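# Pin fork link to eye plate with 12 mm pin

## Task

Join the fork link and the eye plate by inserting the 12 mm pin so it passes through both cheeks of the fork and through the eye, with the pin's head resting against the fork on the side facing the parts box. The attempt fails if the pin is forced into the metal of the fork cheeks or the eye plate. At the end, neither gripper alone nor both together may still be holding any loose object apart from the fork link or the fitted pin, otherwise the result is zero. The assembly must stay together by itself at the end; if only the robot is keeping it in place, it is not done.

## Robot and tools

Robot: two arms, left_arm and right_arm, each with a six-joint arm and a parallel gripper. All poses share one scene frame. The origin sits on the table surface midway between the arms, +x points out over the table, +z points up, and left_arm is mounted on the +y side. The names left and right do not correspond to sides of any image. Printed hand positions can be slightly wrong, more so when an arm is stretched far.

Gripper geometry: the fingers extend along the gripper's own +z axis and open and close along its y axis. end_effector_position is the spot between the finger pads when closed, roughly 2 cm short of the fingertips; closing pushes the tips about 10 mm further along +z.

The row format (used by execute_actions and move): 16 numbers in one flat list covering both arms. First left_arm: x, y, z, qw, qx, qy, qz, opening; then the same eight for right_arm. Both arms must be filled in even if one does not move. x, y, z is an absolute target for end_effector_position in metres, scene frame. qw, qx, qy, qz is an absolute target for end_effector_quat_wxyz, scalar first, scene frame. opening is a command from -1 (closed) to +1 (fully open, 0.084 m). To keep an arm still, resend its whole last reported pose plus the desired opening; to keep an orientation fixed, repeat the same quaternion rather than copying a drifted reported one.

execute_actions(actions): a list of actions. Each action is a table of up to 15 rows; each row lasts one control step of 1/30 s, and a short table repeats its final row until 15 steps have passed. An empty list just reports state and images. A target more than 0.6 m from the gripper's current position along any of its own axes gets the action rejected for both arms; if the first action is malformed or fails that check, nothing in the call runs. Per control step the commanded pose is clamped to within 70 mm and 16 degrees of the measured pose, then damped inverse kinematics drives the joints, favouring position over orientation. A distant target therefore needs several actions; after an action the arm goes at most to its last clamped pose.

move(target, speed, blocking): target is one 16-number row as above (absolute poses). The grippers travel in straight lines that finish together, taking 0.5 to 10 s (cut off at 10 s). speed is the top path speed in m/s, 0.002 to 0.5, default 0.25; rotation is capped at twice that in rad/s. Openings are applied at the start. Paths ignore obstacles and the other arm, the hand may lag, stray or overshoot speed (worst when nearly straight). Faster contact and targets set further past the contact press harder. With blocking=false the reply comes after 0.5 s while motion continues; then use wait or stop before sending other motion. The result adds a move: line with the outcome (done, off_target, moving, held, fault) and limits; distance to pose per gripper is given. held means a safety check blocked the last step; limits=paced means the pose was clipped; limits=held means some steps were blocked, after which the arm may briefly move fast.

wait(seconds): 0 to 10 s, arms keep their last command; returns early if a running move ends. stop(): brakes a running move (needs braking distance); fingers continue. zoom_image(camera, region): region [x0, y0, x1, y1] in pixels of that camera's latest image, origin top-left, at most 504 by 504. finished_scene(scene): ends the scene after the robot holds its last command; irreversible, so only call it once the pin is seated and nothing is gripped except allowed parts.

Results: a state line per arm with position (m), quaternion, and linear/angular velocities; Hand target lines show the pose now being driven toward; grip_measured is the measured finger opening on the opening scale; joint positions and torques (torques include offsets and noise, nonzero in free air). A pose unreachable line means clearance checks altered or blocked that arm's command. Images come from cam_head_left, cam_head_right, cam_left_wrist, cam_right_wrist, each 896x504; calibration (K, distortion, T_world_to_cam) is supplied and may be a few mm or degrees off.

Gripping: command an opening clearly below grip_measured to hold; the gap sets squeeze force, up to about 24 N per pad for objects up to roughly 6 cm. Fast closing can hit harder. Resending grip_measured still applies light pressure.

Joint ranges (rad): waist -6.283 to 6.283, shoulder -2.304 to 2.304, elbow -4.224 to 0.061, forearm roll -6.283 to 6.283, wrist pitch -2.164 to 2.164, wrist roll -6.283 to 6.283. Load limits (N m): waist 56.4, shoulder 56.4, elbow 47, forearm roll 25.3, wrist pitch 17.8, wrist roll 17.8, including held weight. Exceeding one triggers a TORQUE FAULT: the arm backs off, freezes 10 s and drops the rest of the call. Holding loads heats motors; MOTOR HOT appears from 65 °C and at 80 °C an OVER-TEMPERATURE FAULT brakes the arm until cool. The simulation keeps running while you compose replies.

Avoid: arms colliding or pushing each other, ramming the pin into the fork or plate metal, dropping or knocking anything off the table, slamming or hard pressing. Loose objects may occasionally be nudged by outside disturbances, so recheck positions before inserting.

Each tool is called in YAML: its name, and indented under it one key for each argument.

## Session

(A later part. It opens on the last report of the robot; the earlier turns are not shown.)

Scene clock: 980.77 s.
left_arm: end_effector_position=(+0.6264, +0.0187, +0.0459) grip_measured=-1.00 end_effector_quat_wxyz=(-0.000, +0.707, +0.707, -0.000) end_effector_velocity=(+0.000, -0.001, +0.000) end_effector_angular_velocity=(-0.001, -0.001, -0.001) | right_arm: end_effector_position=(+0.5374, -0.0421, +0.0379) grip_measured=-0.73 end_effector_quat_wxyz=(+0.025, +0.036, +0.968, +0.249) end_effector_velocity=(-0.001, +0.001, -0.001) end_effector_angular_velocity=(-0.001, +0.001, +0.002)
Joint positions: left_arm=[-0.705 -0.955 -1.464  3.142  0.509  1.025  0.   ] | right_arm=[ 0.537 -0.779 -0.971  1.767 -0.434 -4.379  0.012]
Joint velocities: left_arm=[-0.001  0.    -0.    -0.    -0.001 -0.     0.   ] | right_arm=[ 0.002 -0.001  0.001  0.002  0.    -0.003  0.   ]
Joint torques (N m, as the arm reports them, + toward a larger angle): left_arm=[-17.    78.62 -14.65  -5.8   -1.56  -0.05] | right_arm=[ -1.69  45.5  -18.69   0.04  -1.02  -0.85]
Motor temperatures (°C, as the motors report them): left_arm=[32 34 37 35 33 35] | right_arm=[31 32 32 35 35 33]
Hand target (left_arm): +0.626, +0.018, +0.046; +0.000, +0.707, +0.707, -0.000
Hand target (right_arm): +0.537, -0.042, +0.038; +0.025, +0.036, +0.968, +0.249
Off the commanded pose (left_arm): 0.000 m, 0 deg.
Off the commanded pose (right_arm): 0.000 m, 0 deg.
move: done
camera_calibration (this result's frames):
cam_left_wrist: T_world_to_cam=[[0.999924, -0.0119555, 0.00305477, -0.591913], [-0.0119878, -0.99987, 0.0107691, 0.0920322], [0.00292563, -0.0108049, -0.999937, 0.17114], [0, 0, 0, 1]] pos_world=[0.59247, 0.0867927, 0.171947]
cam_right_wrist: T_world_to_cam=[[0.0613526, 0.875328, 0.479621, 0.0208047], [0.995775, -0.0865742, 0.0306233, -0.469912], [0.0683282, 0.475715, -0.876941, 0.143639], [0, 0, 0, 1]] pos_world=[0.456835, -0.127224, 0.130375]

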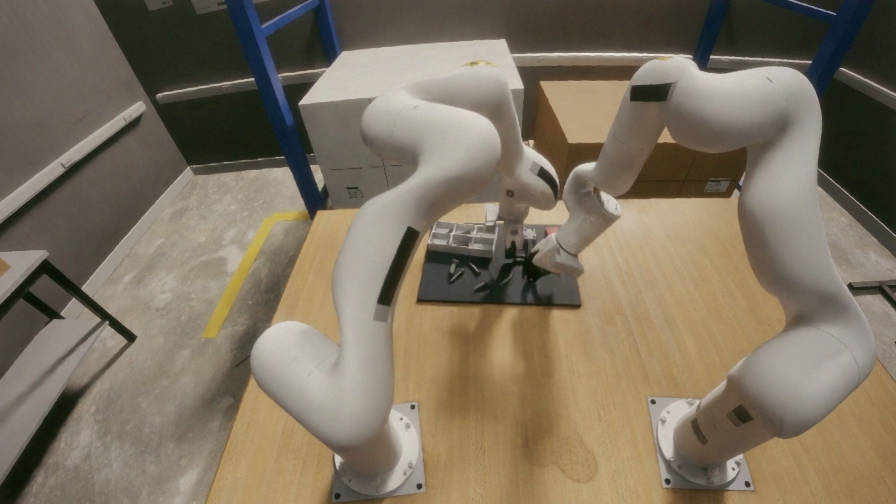

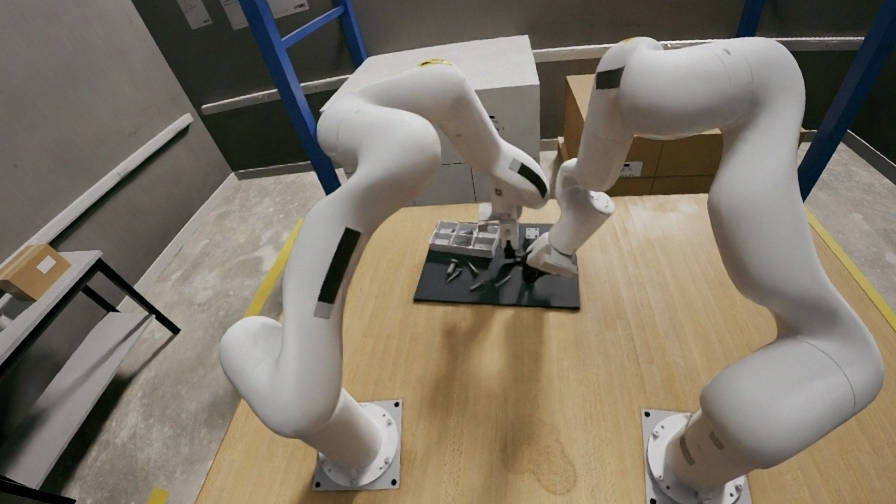

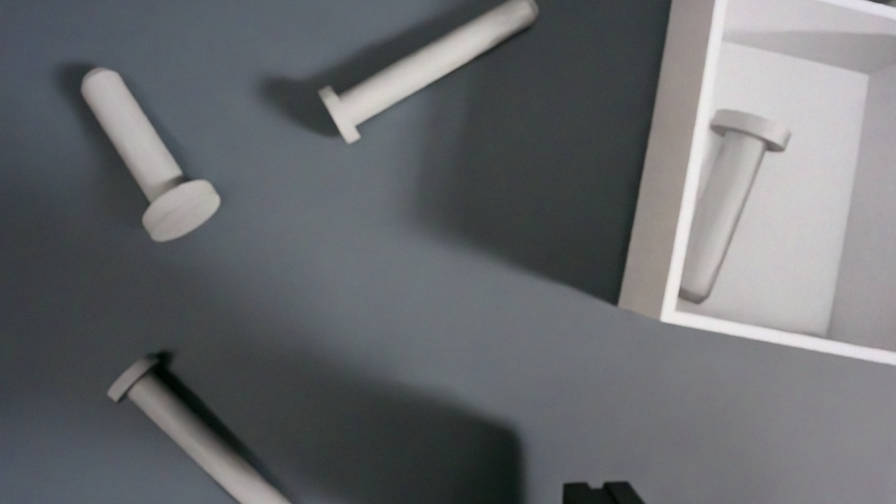

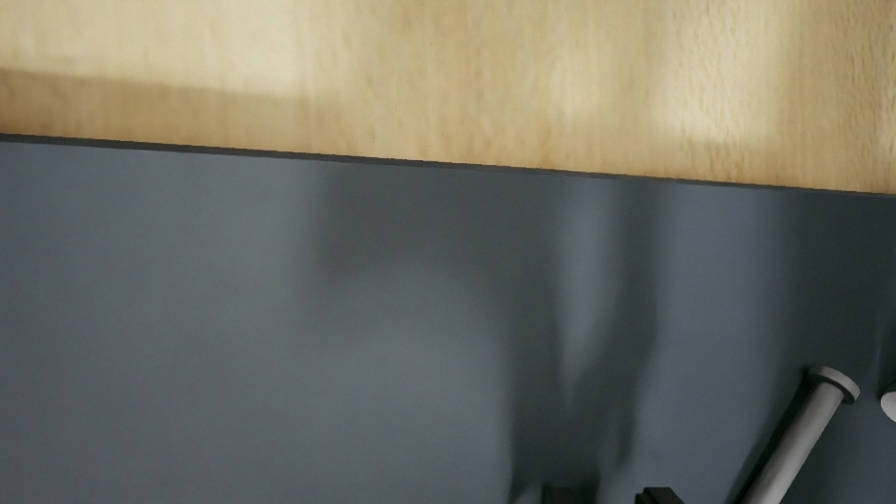

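move:
  target: [0.6265,0.0188,0.042,0,0.707,0.707,0,-1, 0.5375,-0.042,0.036,0.018,0.037,0.968,0.249,-1]
  speed: 0.002

move:
  target: [0.629,0.0185,0.044,0,0.707,0.707,0,-1, 0.5375,-0.040,0.037,0.022,0.037,0.968,0.249,-1]
  speed: 0.002

move:
  target: [0.624,0.0185,0.044,0,0.707,0.707,0,-1, 0.536,-0.044,0.037,0.022,0.037,0.968,0.249,-1]
  speed: 0.002

Scene clock: 986.10 s.
left_arm: end_effector_position=(+0.6265, +0.0188, +0.0420) grip_measured=-1.00 end_effector_quat_wxyz=(-0.000, +0.707, +0.707, +0.000) end_effector_velocity=(-0.001, -0.000, -0.001) end_effector_angular_velocity=(+0.001, +0.002, -0.001) | right_arm: end_effector_position=(+0.5374, -0.0420, +0.0360) grip_measured=-0.73 end_effector_quat_wxyz=(+0.018, +0.037, +0.968, +0.249) end_effector_velocity=(-0.001, -0.000, -0.000) end_effector_angular_velocity=(-0.000, +0.001, -0.000)
Joint positions: left_arm=[-0.704 -0.961 -1.465  3.142  0.504  1.026  0.   ] | right_arm=[ 0.534 -0.787 -0.98   1.732 -0.439 -4.343  0.012]
Joint velocities: left_arm=[-0.001 -0.002 -0.    -0.001  0.     0.     0.   ] | right_arm=[ 0.    -0.001  0.    -0.    -0.     0.001 -0.   ]
Joint torques (N m, as the arm reports them, + toward a larger angle): left_arm=[-11.91  71.4  -13.2   -5.1   -1.87  -0.32] | right_arm=[ -1.56  43.94 -18.7    0.31  -0.25  -0.64]
Motor temperatures (°C, as the motors report them): left_arm=[32 34 37 35 33 35] | right_arm=[31 32 32 35 35 33]
Hand target (left_arm): +0.627, +0.019, +0.042; -0.000, +0.707, +0.707, +0.000
Hand target (right_arm): +0.538, -0.042, +0.036; +0.018, +0.037, +0.968, +0.249
Off the commanded pose (left_arm): 0.000 m, 0 deg.
Off the commanded pose (right_arm): 0.000 m, 0 deg.
move: done
camera_calibration (this result's frames):
cam_left_wrist: T_world_to_cam=[[0.999921, -0.0121042, 0.0033589, -0.591965], [-0.0121403, -0.999867, 0.0109288, 0.0922947], [0.00322617, -0.0109688, -0.999935, 0.16708], [0, 0, 0, 1]] pos_world=[0.5925, 0.0869498, 0.168048]
cam_right_wrist: T_world_to_cam=[[0.0665451, 0.875085, 0.479372, 0.0188812], [0.996238, -0.085, 0.0168708, -0.469543], [0.05551, 0.476446, -0.877449, 0.148842], [0, 0, 0, 1]] pos_world=[0.458258, -0.127349, 0.129472]

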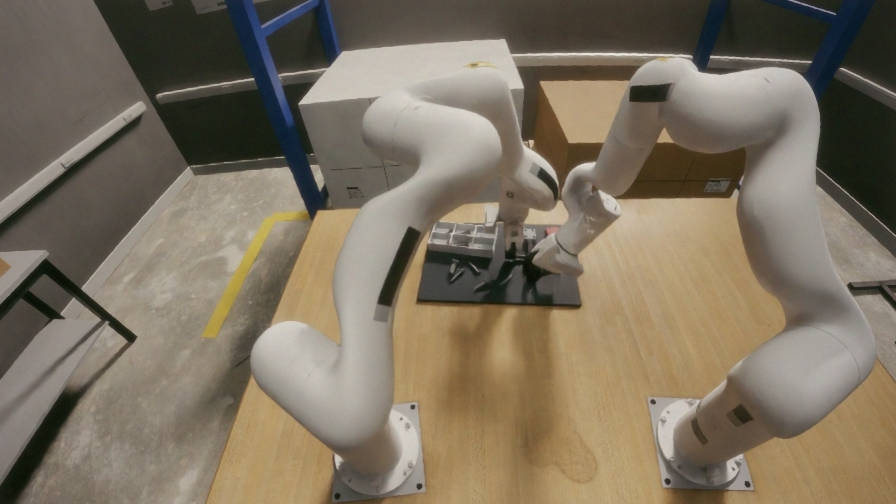

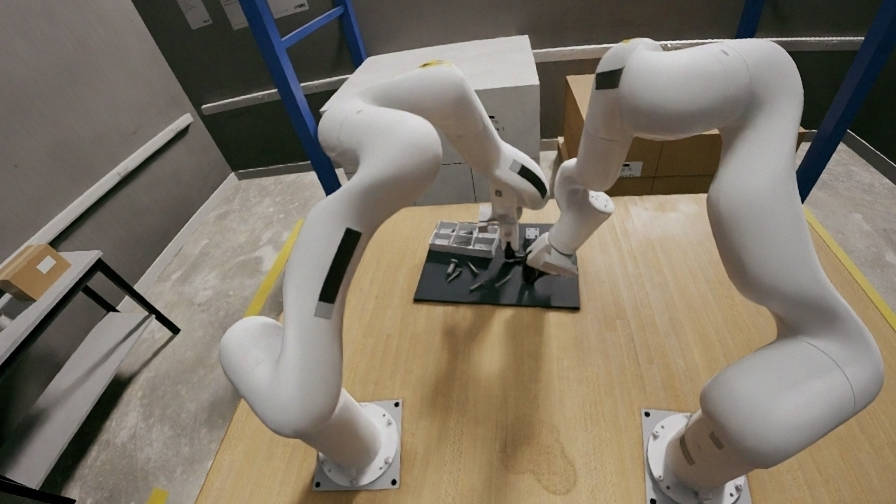

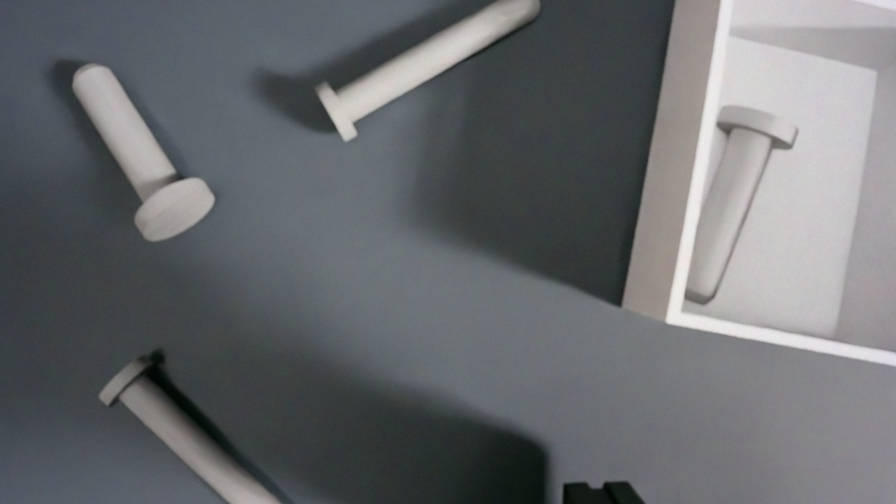

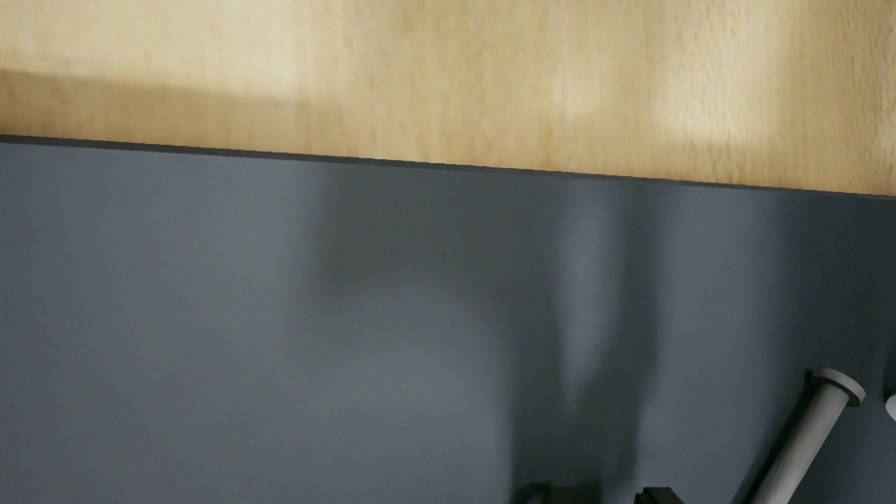

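Scene clock: 988.33 s.
left_arm: end_effector_position=(+0.6289, +0.0186, +0.0439) grip_measured=-1.00 end_effector_quat_wxyz=(-0.000, +0.707, +0.707, -0.000) end_effector_velocity=(-0.000, +0.000, -0.001) end_effector_angular_velocity=(+0.001, +0.002, -0.000) | right_arm: end_effector_position=(+0.5371, -0.0410, +0.0364) grip_measured=-0.73 end_effector_quat_wxyz=(+0.022, +0.037, +0.968, +0.247) end_effector_velocity=(+0.000, -0.000, +0.000) end_effector_angular_velocity=(-0.001, -0.001, -0.000)
Joint positions: left_arm=[-0.703 -0.963 -1.473  3.142  0.51   1.027  0.   ] | right_arm=[ 0.539 -0.784 -0.976  1.754 -0.432 -4.361  0.012]
Joint velocities: left_arm=[-0.    -0.002 -0.001 -0.     0.001  0.     0.   ] | right_arm=[ 0.001  0.001  0.     0.002  0.002 -0.001  0.   ]
Joint torques (N m, as the arm reports them, + toward a larger angle): left_arm=[-10.18  81.36 -17.34  -5.02  -2.37  -0.39] | right_arm=[ 11.66  43.8  -19.22   0.03  -4.41  -0.96]
Motor temperatures (°C, as the motors report them): left_arm=[32 34 37 35 33 35] | right_arm=[31 32 32 35 35 33]
Hand target (left_arm): +0.629, +0.019, +0.044; +0.000, +0.707, +0.707, -0.000
Hand target (right_arm): +0.537, -0.040, +0.037; +0.022, +0.037, +0.968, +0.249
Off the commanded pose (left_arm): 0.000 m, 0 deg.
Off the commanded pose (right_arm): 0.001 m, 0 deg.
move: done
camera_calibration (this result's frames):
cam_left_wrist: T_world_to_cam=[[0.999922, -0.0121113, 0.0031802, -0.594373], [-0.0121451, -0.999868, 0.0108384, 0.0920759], [0.00304852, -0.0108762, -0.999936, 0.169054], [0, 0, 0, 1]] pos_world=[0.594929, 0.0867038, 0.169935]
cam_right_wrist: T_world_to_cam=[[0.0653486, 0.87659, 0.47678, 0.0185662], [0.995862, -0.0875316, 0.0244373, -0.469357], [0.0631548, 0.47321, -0.878683, 0.144492], [0, 0, 0, 1]] pos_world=[0.457076, -0.125734, 0.129581]

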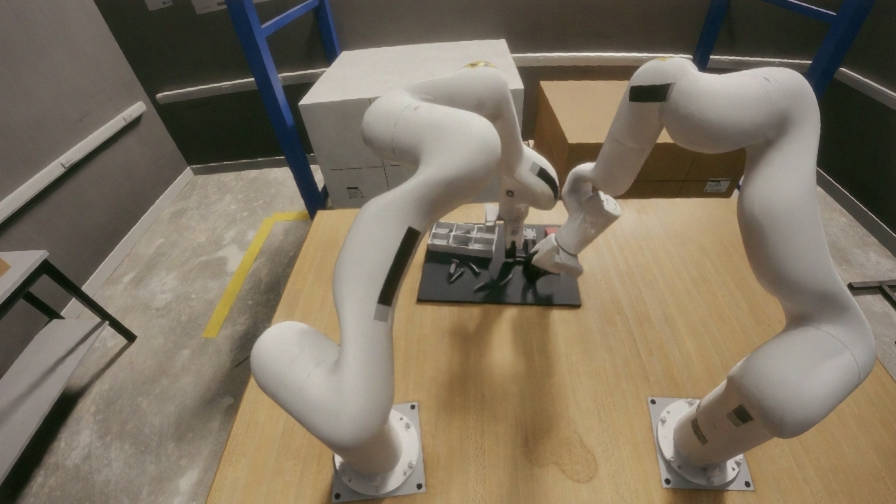

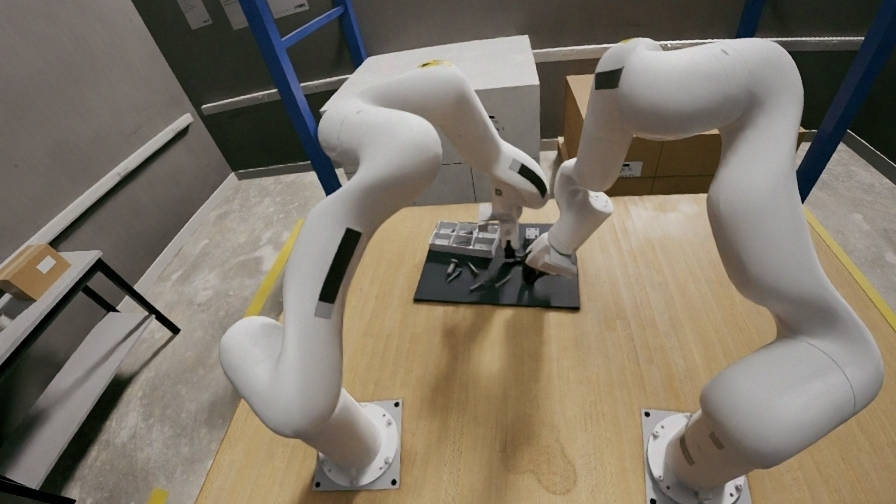

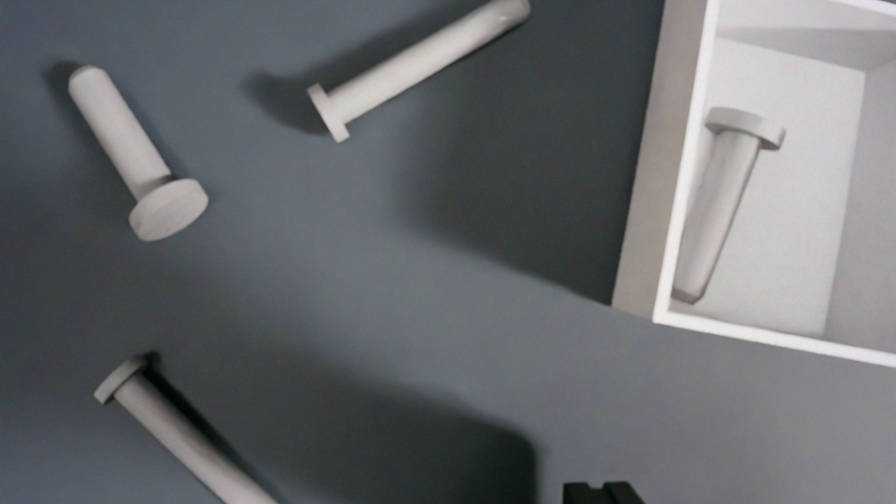

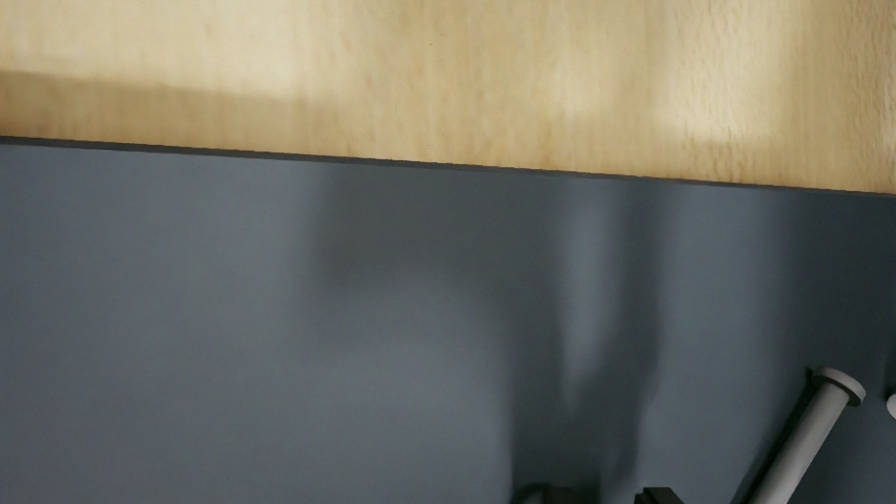

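Scene clock: 991.00 s.
left_arm: end_effector_position=(+0.6241, +0.0184, +0.0440) grip_measured=-1.00 end_effector_quat_wxyz=(+0.000, +0.707, +0.707, +0.000) end_effector_velocity=(+0.000, -0.001, +0.002) end_effector_angular_velocity=(-0.002, -0.002, +0.001) | right_arm: end_effector_position=(+0.5363, -0.0439, +0.0372) grip_measured=-0.73 end_effector_quat_wxyz=(+0.022, +0.037, +0.968, +0.249) end_effector_velocity=(-0.001, +0.000, -0.001) end_effector_angular_velocity=(-0.000, +0.001, +0.002)
Joint positions: left_arm=[-0.707 -0.954 -1.457  3.142  0.502  1.023  0.   ] | right_arm=[ 0.533 -0.78  -0.969  1.758 -0.437 -4.371  0.012]
Joint velocities: left_arm=[-0.     0.003  0.001 -0.001 -0.001 -0.     0.   ] | right_arm=[ 0.001 -0.001  0.001 -0.    -0.001 -0.001 -0.   ]
Joint torques (N m, as the arm reports them, + toward a larger angle): left_arm=[-12.73  73.66 -11.8   -4.92  -0.68  -0.08] | right_arm=[ 6.66 36.47 -9.47 -3.16 -1.99 -0.7 ]
Motor temperatures (°C, as the motors report them): left_arm=[32 34 37 35 33 35] | right_arm=[31 32 32 35 35 33]
Hand target (left_arm): +0.624, +0.018, +0.044; -0.000, +0.707, +0.707, +0.000
Hand target (right_arm): +0.536, -0.044, +0.037; +0.022, +0.037, +0.968, +0.249
Off the commanded pose (left_arm): 0.000 m, 0 deg.
Off the commanded pose (right_arm): 0.000 m, 0 deg.
move: done
camera_calibration (this result's frames):
cam_left_wrist: T_world_to_cam=[[0.999921, -0.0120946, 0.00356005, -0.589563], [-0.0121333, -0.999865, 0.0110677, 0.0918562], [0.00342571, -0.0111101, -0.999932, 0.168966], [0, 0, 0, 1]] pos_world=[0.590052, 0.0865905, 0.170037]
cam_right_wrist: T_world_to_cam=[[0.0644782, 0.87498, 0.479846, 0.0210877], [0.995885, -0.0871076, 0.0250175, -0.468814], [0.063688, 0.476258, -0.876996, 0.146433], [0, 0, 0, 1]] pos_world=[0.456199, -0.129029, 0.130031]

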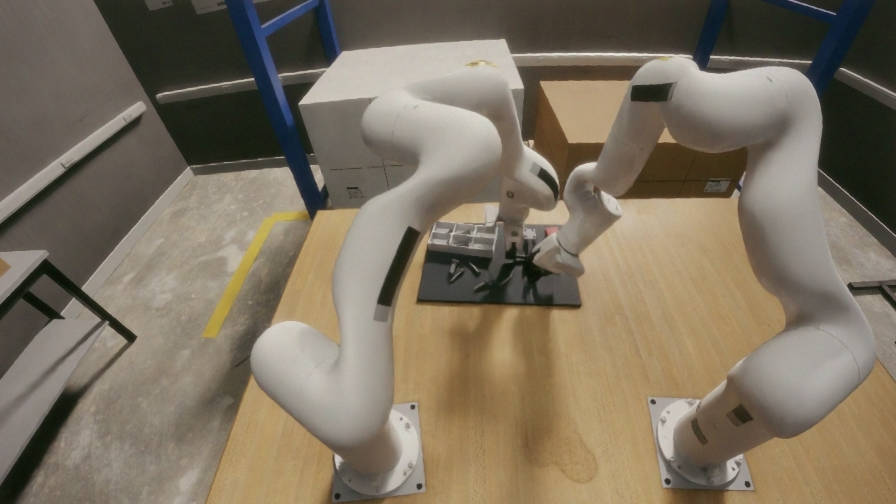

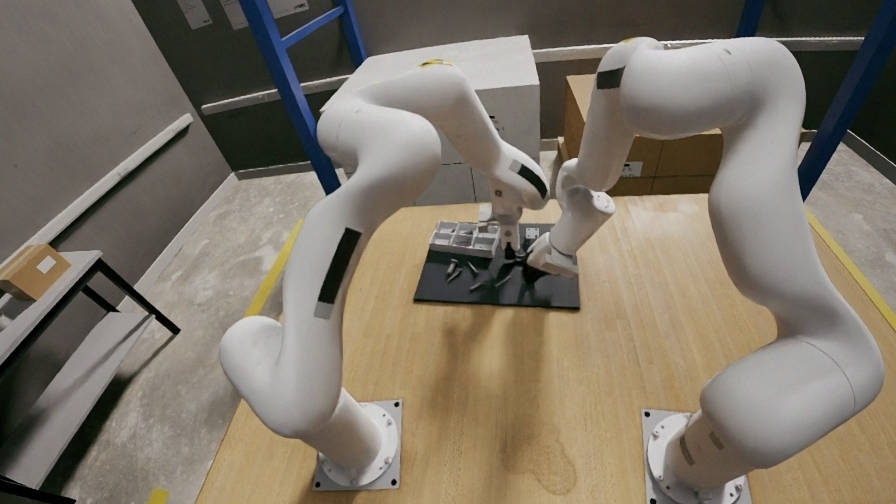

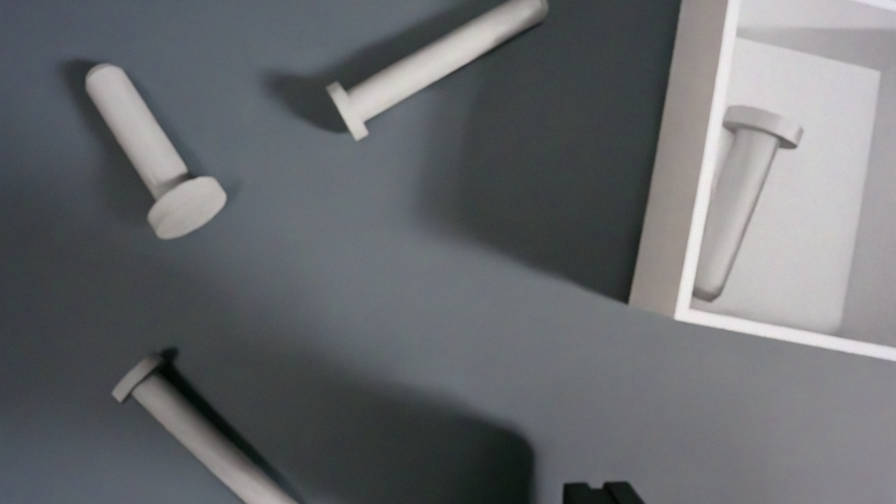

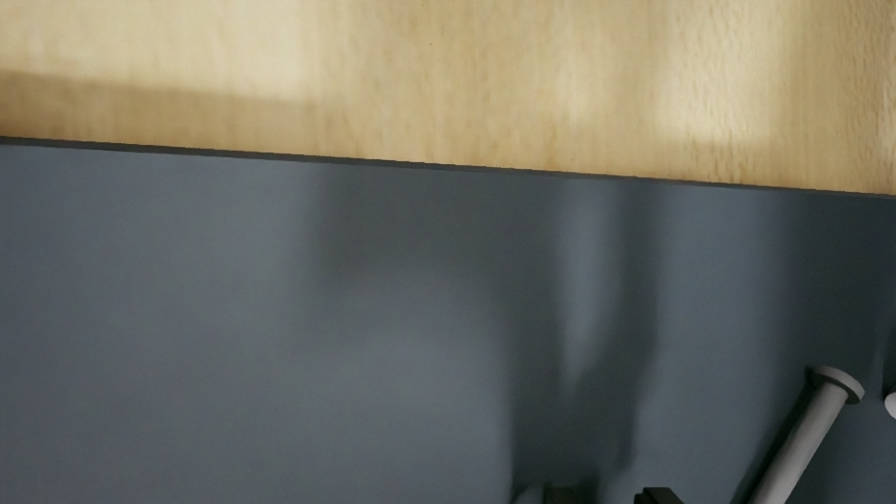

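move:
  target: [0.6265,0.022,0.044,0,0.707,0.707,0,-1,0.5375,-0.042,0.0375,0.022,0.037,0.968,0.249,-1]
  speed: 0.01

move:
  target: [0.6265,0.0185,0.044,0,0.707,0.707,0,-1,0.5375,-0.042,0.0375,0.022,0.037,0.968,0.249,0.2]
  speed: 0.005

move:
  target: [0.6265,0.016,0.044,0,0.707,0.707,0,-1,0.5375,-0.042,0.0375,0.022,0.037,0.968,0.249,0.2]
  speed: 0.005

Scene clock: 996.03 s.
left_arm: end_effector_position=(+0.6266, +0.0216, +0.0441) grip_measured=-1.00 end_effector_quat_wxyz=(+0.000, +0.707, +0.707, +0.000) end_effector_velocity=(-0.001, +0.002, -0.001) end_effector_angular_velocity=(+0.003, +0.005, -0.001) | right_arm: end_effector_position=(+0.5367, -0.0421, +0.0372) grip_measured=-0.73 end_effector_quat_wxyz=(+0.021, +0.037, +0.968, +0.249) end_effector_velocity=(+0.001, +0.000, -0.000) end_effector_angular_velocity=(-0.001, +0.000, -0.002)
Joint positions: left_arm=[-0.701 -0.955 -1.458  3.141  0.503  1.03   0.   ] | right_arm=[ 0.536 -0.782 -0.974  1.751 -0.437 -4.362  0.012]
Joint velocities: left_arm=[ 0.002 -0.001  0.002  0.001  0.003  0.002  0.   ] | right_arm=[ 0.001 -0.001 -0.001 -0.001  0.002  0.003  0.   ]
Joint torques (N m, as the arm reports them, + toward a larger angle): left_arm=[ 6.11 70.89 -9.35 -1.3   0.42 -0.22] | right_arm=[ 4.03 35.33 -9.92 -2.84 -1.58 -0.82]
Motor temperatures (°C, as the motors report them): left_arm=[32 34 37 35 33 35] | right_arm=[31 32 32 35 35 33]
Hand target (left_arm): +0.626, +0.022, +0.044; +0.000, +0.707, +0.707, +0.000
Hand target (right_arm): +0.538, -0.042, +0.037; +0.022, +0.037, +0.968, +0.249
Off the commanded pose (left_arm): 0.000 m, 0 deg.
Off the commanded pose (right_arm): 0.001 m, 0 deg.
move: done
camera_calibration (this result's frames):
cam_left_wrist: T_world_to_cam=[[0.999917, -0.0122061, 0.00405447, -0.592044], [-0.0122517, -0.99986, 0.0114265, 0.0951397], [0.00391443, -0.0114753, -0.999926, 0.168816], [0, 0, 0, 1]] pos_world=[0.592499, 0.089837, 0.170117]
cam_right_wrist: T_world_to_cam=[[0.0646236, 0.875029, 0.479737, 0.0193833], [0.995984, -0.0864074, 0.0234399, -0.469053], [0.0619634, 0.476295, -0.877099, 0.146463], [0, 0, 0, 1]] pos_world=[0.456841, -0.12725, 0.130158]

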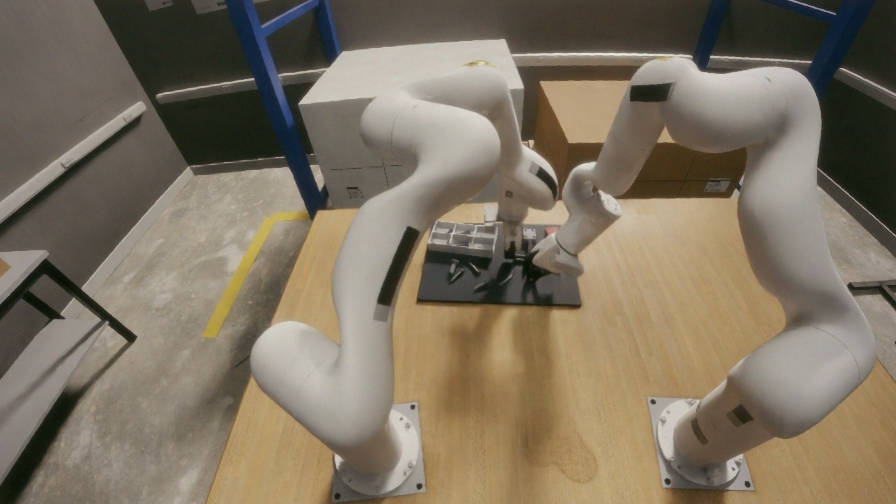

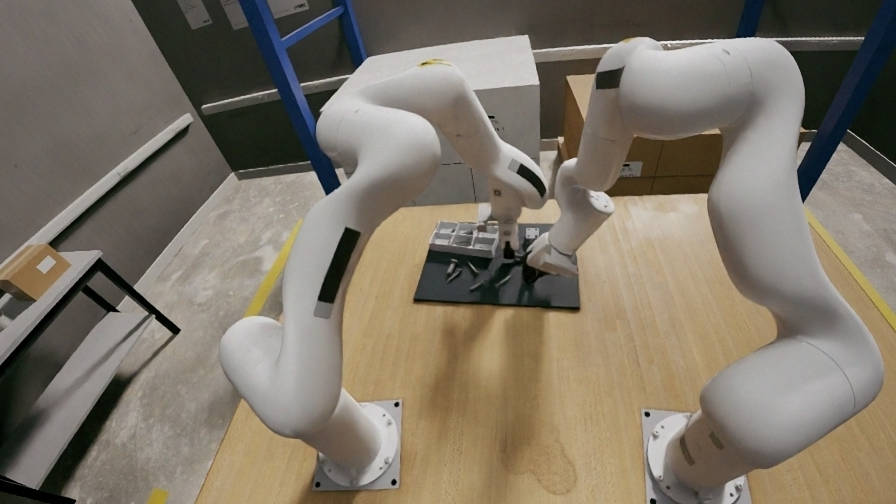

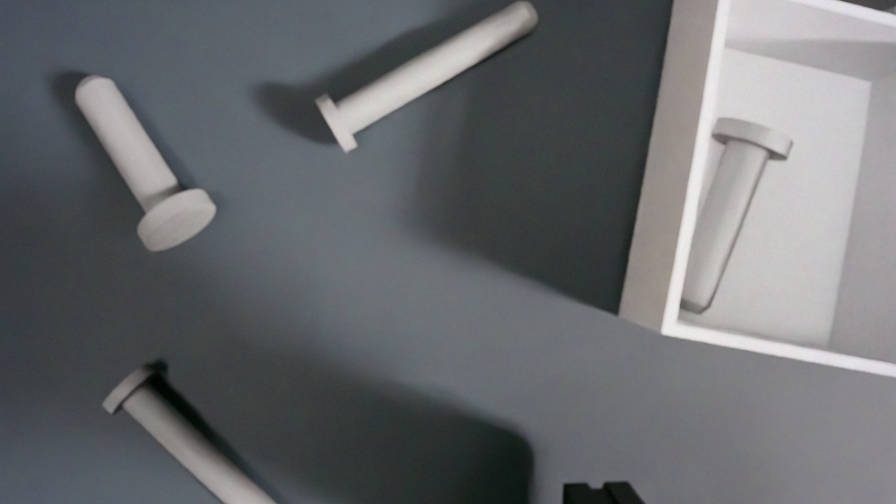

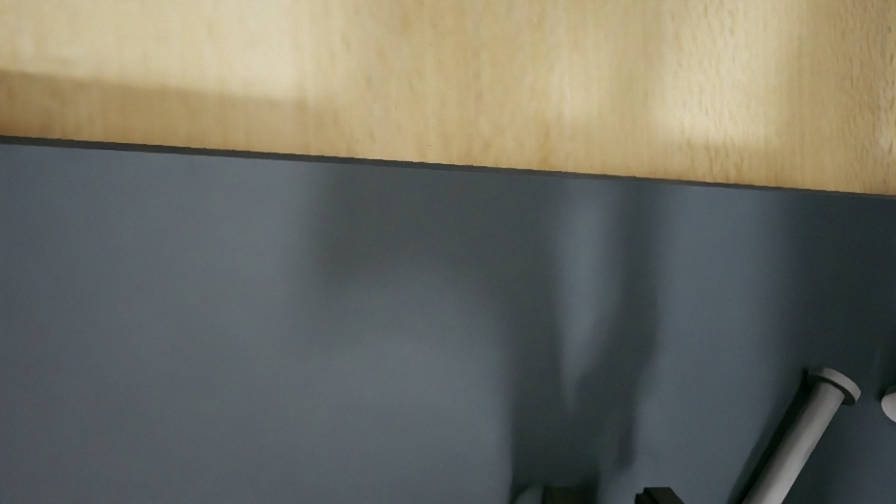

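Scene clock: 996.87 s.
left_arm: end_effector_position=(+0.6265, +0.0186, +0.0440) grip_measured=-1.00 end_effector_quat_wxyz=(+0.000, +0.707, +0.707, -0.000) end_effector_velocity=(-0.000, -0.001, -0.000) end_effector_angular_velocity=(+0.000, +0.001, +0.001) | right_arm: end_effector_position=(+0.5376, -0.0415, +0.0379) grip_measured=+0.18 end_effector_quat_wxyz=(+0.022, +0.037, +0.967, +0.250) end_effector_velocity=(+0.001, -0.001, -0.000) end_effector_angular_velocity=(-0.002, -0.001, -0.000)
Joint positions: left_arm=[-0.705 -0.958 -1.465  3.142  0.506  1.025  0.   ] | right_arm=[ 0.536 -0.781 -0.975  1.751 -0.437 -4.362  0.052]
Joint velocities: left_arm=[-0.001 -0.001 -0.002 -0.001  0.002 -0.001  0.   ] | right_arm=[-0.001 -0.    -0.001 -0.001  0.002  0.    -0.   ]
Joint torques (N m, as the arm reports them, + toward a larger angle): left_arm=[ 5.93 71.39 -9.97 -1.65  0.26 -0.29] | right_arm=[-5.1  25.17 -5.37 -1.78  2.97 -0.24]
Motor temperatures (°C, as the motors report them): left_arm=[32 34 37 35 33 35] | right_arm=[31 32 32 35 35 33]
Hand target (left_arm): +0.627, +0.018, +0.044; -0.000, +0.707, +0.707, -0.000
Hand target (right_arm): +0.538, -0.042, +0.037; +0.022, +0.037, +0.968, +0.249
Off the commanded pose (left_arm): 0.000 m, 0 deg.
Off the commanded pose (right_arm): 0.001 m, 0 deg.
move: done
camera_calibration (this result's frames):
cam_left_wrist: T_world_to_cam=[[0.99992, -0.012147, 0.00340447, -0.591975], [-0.0121838, -0.999865, 0.0109991, 0.0920409], [0.0032704, -0.0110397, -0.999934, 0.169044], [0, 0, 0, 1]] pos_world=[0.592496, 0.0867039, 0.170036]
cam_right_wrist: T_world_to_cam=[[0.0641004, 0.874376, 0.480996, 0.0187157], [0.995933, -0.0866286, 0.0247532, -0.469959], [0.0633117, 0.477454, -0.876373, 0.146085], [0, 0, 0, 1]] pos_world=[0.457599, -0.126825, 0.130656]

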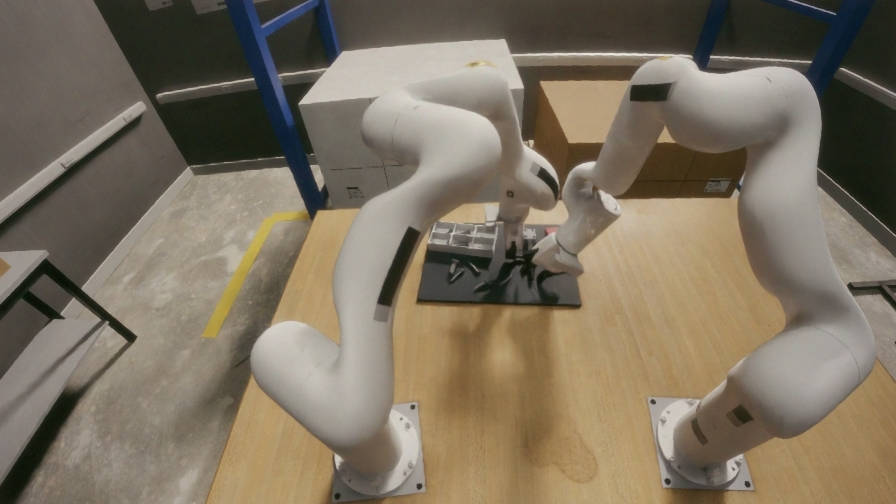

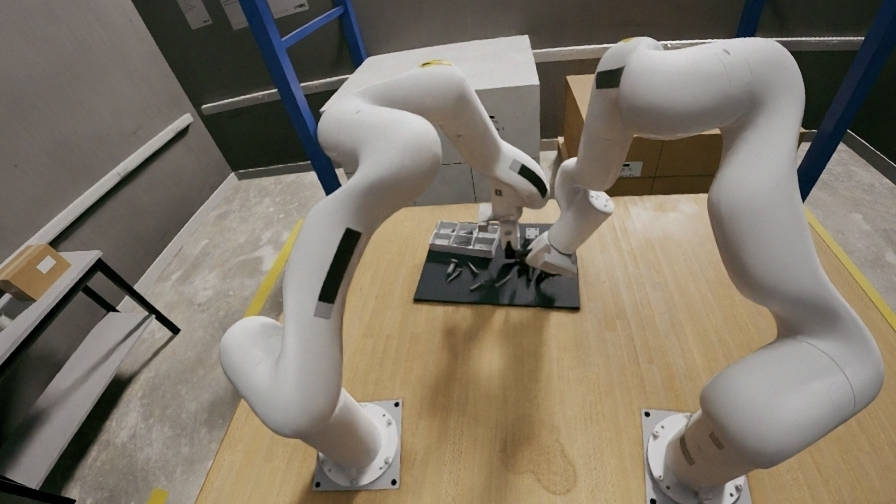

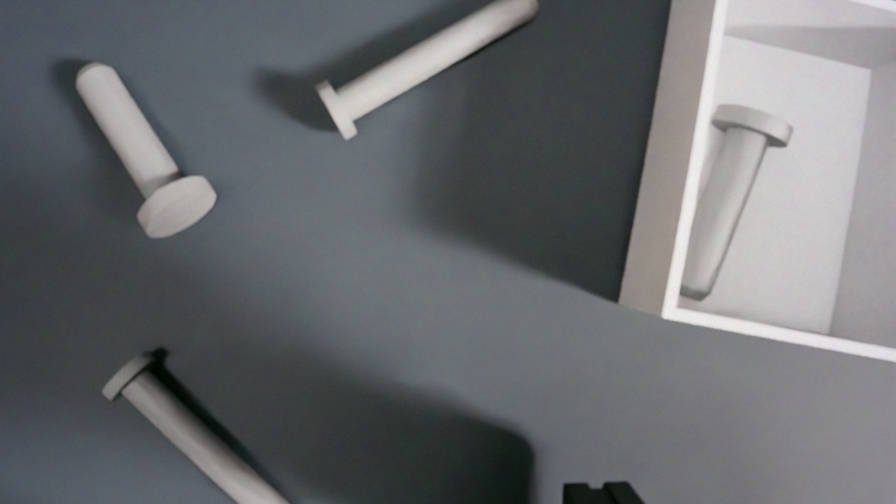

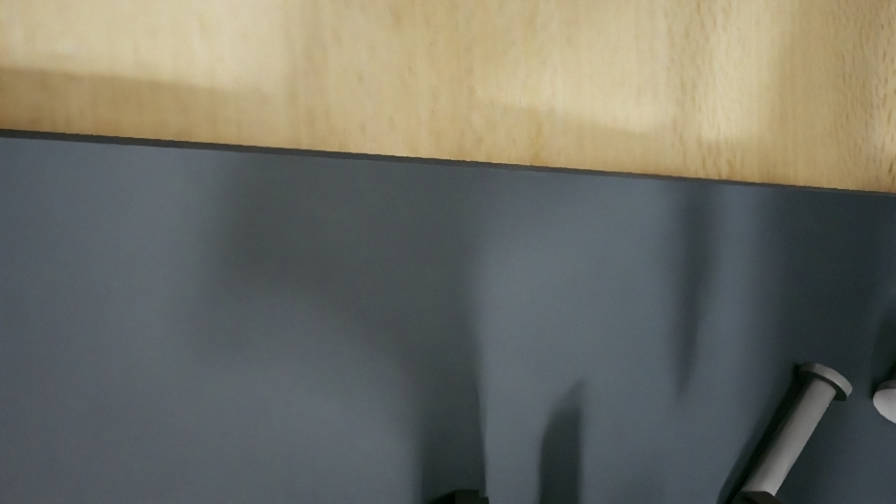

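Scene clock: 997.60 s.
left_arm: end_effector_position=(+0.6264, +0.0162, +0.0439) grip_measured=-1.00 end_effector_quat_wxyz=(-0.000, +0.707, +0.707, -0.000) end_effector_velocity=(-0.000, -0.001, +0.000) end_effector_angular_velocity=(+0.001, +0.001, -0.001) | right_arm: end_effector_position=(+0.5376, -0.0418, +0.0377) grip_measured=+0.18 end_effector_quat_wxyz=(+0.022, +0.037, +0.967, +0.249) end_effector_velocity=(+0.000, +0.001, +0.000) end_effector_angular_velocity=(+0.001, -0.001, +0.000)
Joint positions: left_arm=[-0.708 -0.961 -1.469  3.142  0.509  1.022  0.   ] | right_arm=[ 0.536 -0.782 -0.975  1.751 -0.437 -4.362  0.052]
Joint velocities: left_arm=[-0.002 -0.    -0.002  0.001  0.003 -0.001  0.   ] | right_arm=[ 0.001 -0.    -0.001  0.001 -0.001 -0.    -0.   ]
Joint torques (N m, as the arm reports them, + toward a larger angle): left_arm=[  5.06  72.4  -10.75  -1.84  -0.04  -0.22] | right_arm=[-7.45 22.14 -4.46 -2.06  3.36 -0.66]
Motor temperatures (°C, as the motors report them): left_arm=[32 34 37 35 33 35] | right_arm=[31 32 32 35 35 33]
Hand target (left_arm): +0.627, +0.016, +0.044; -0.000, +0.707, +0.707, -0.000
Hand target (right_arm): +0.537, -0.042, +0.038; +0.022, +0.037, +0.968, +0.249
Off the commanded pose (left_arm): 0.000 m, 0 deg.
Off the commanded pose (right_arm): 0.000 m, 0 deg.
move: done
camera_calibration (this result's frames):
cam_left_wrist: T_world_to_cam=[[0.999922, -0.0121072, 0.00299048, -0.591895], [-0.0121386, -0.999869, 0.0107079, 0.0896794], [0.00286045, -0.0107434, -0.999938, 0.169216], [0, 0, 0, 1]] pos_world=[0.592453, 0.0843194, 0.170016]
cam_right_wrist: T_world_to_cam=[[0.0643396, 0.874696, 0.480382, 0.0189266], [0.995918, -0.0868152, 0.0246884, -0.469925], [0.0632993, 0.476833, -0.876712, 0.146029], [0, 0, 0, 1]] pos_world=[0.457546, -0.126983, 0.130535]

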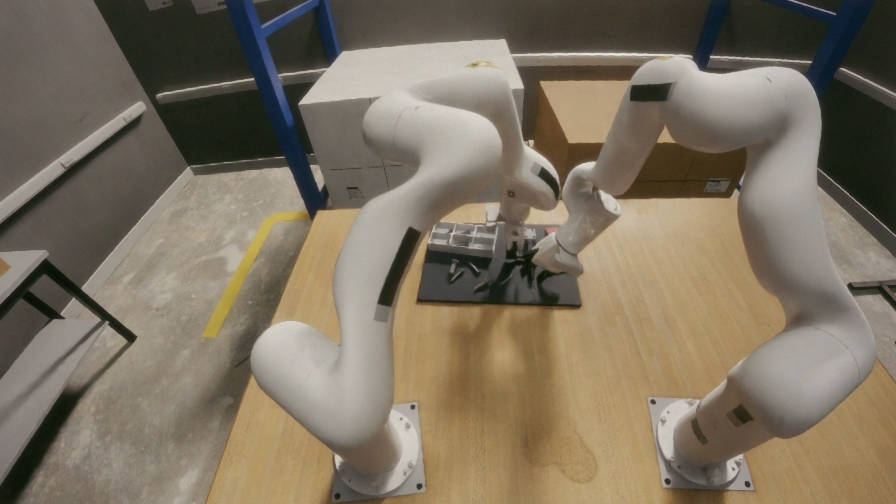

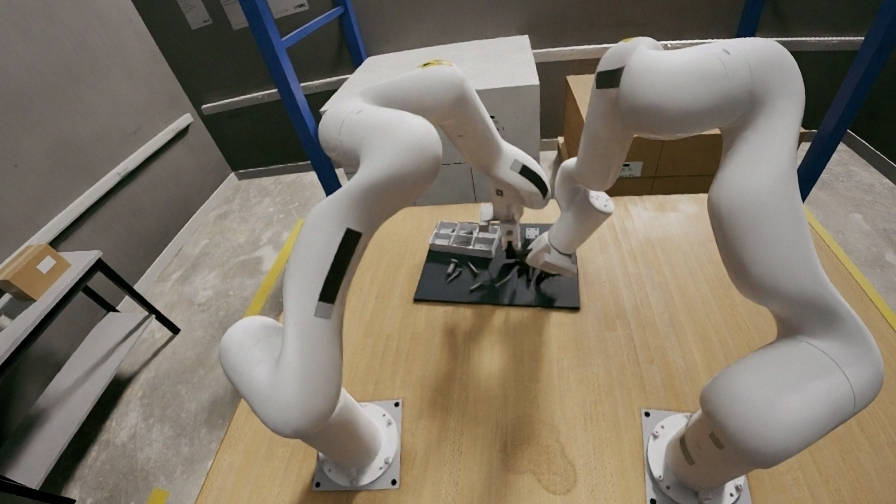

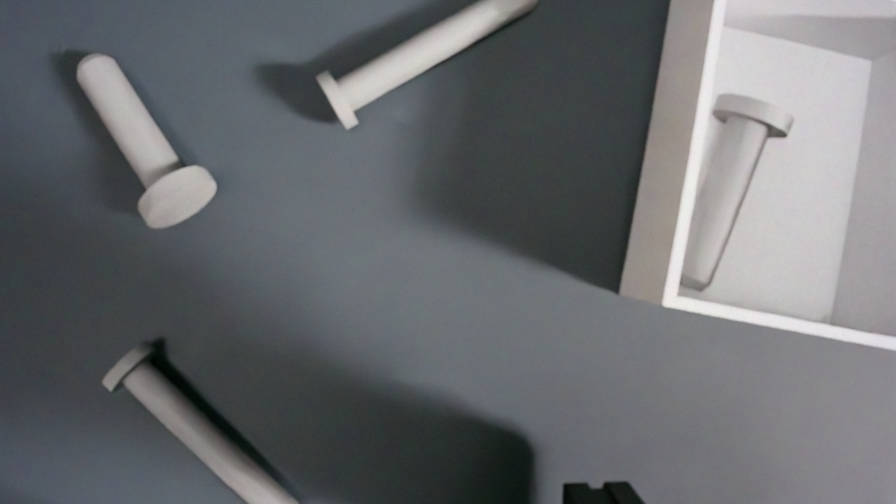

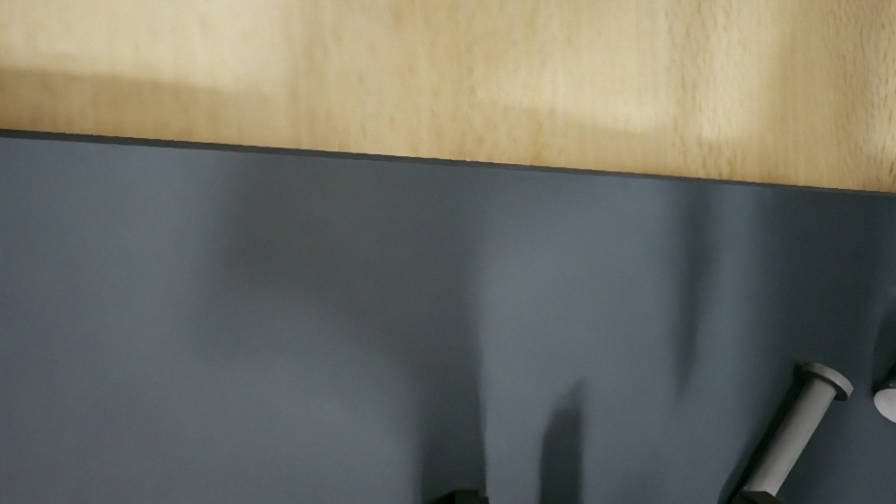

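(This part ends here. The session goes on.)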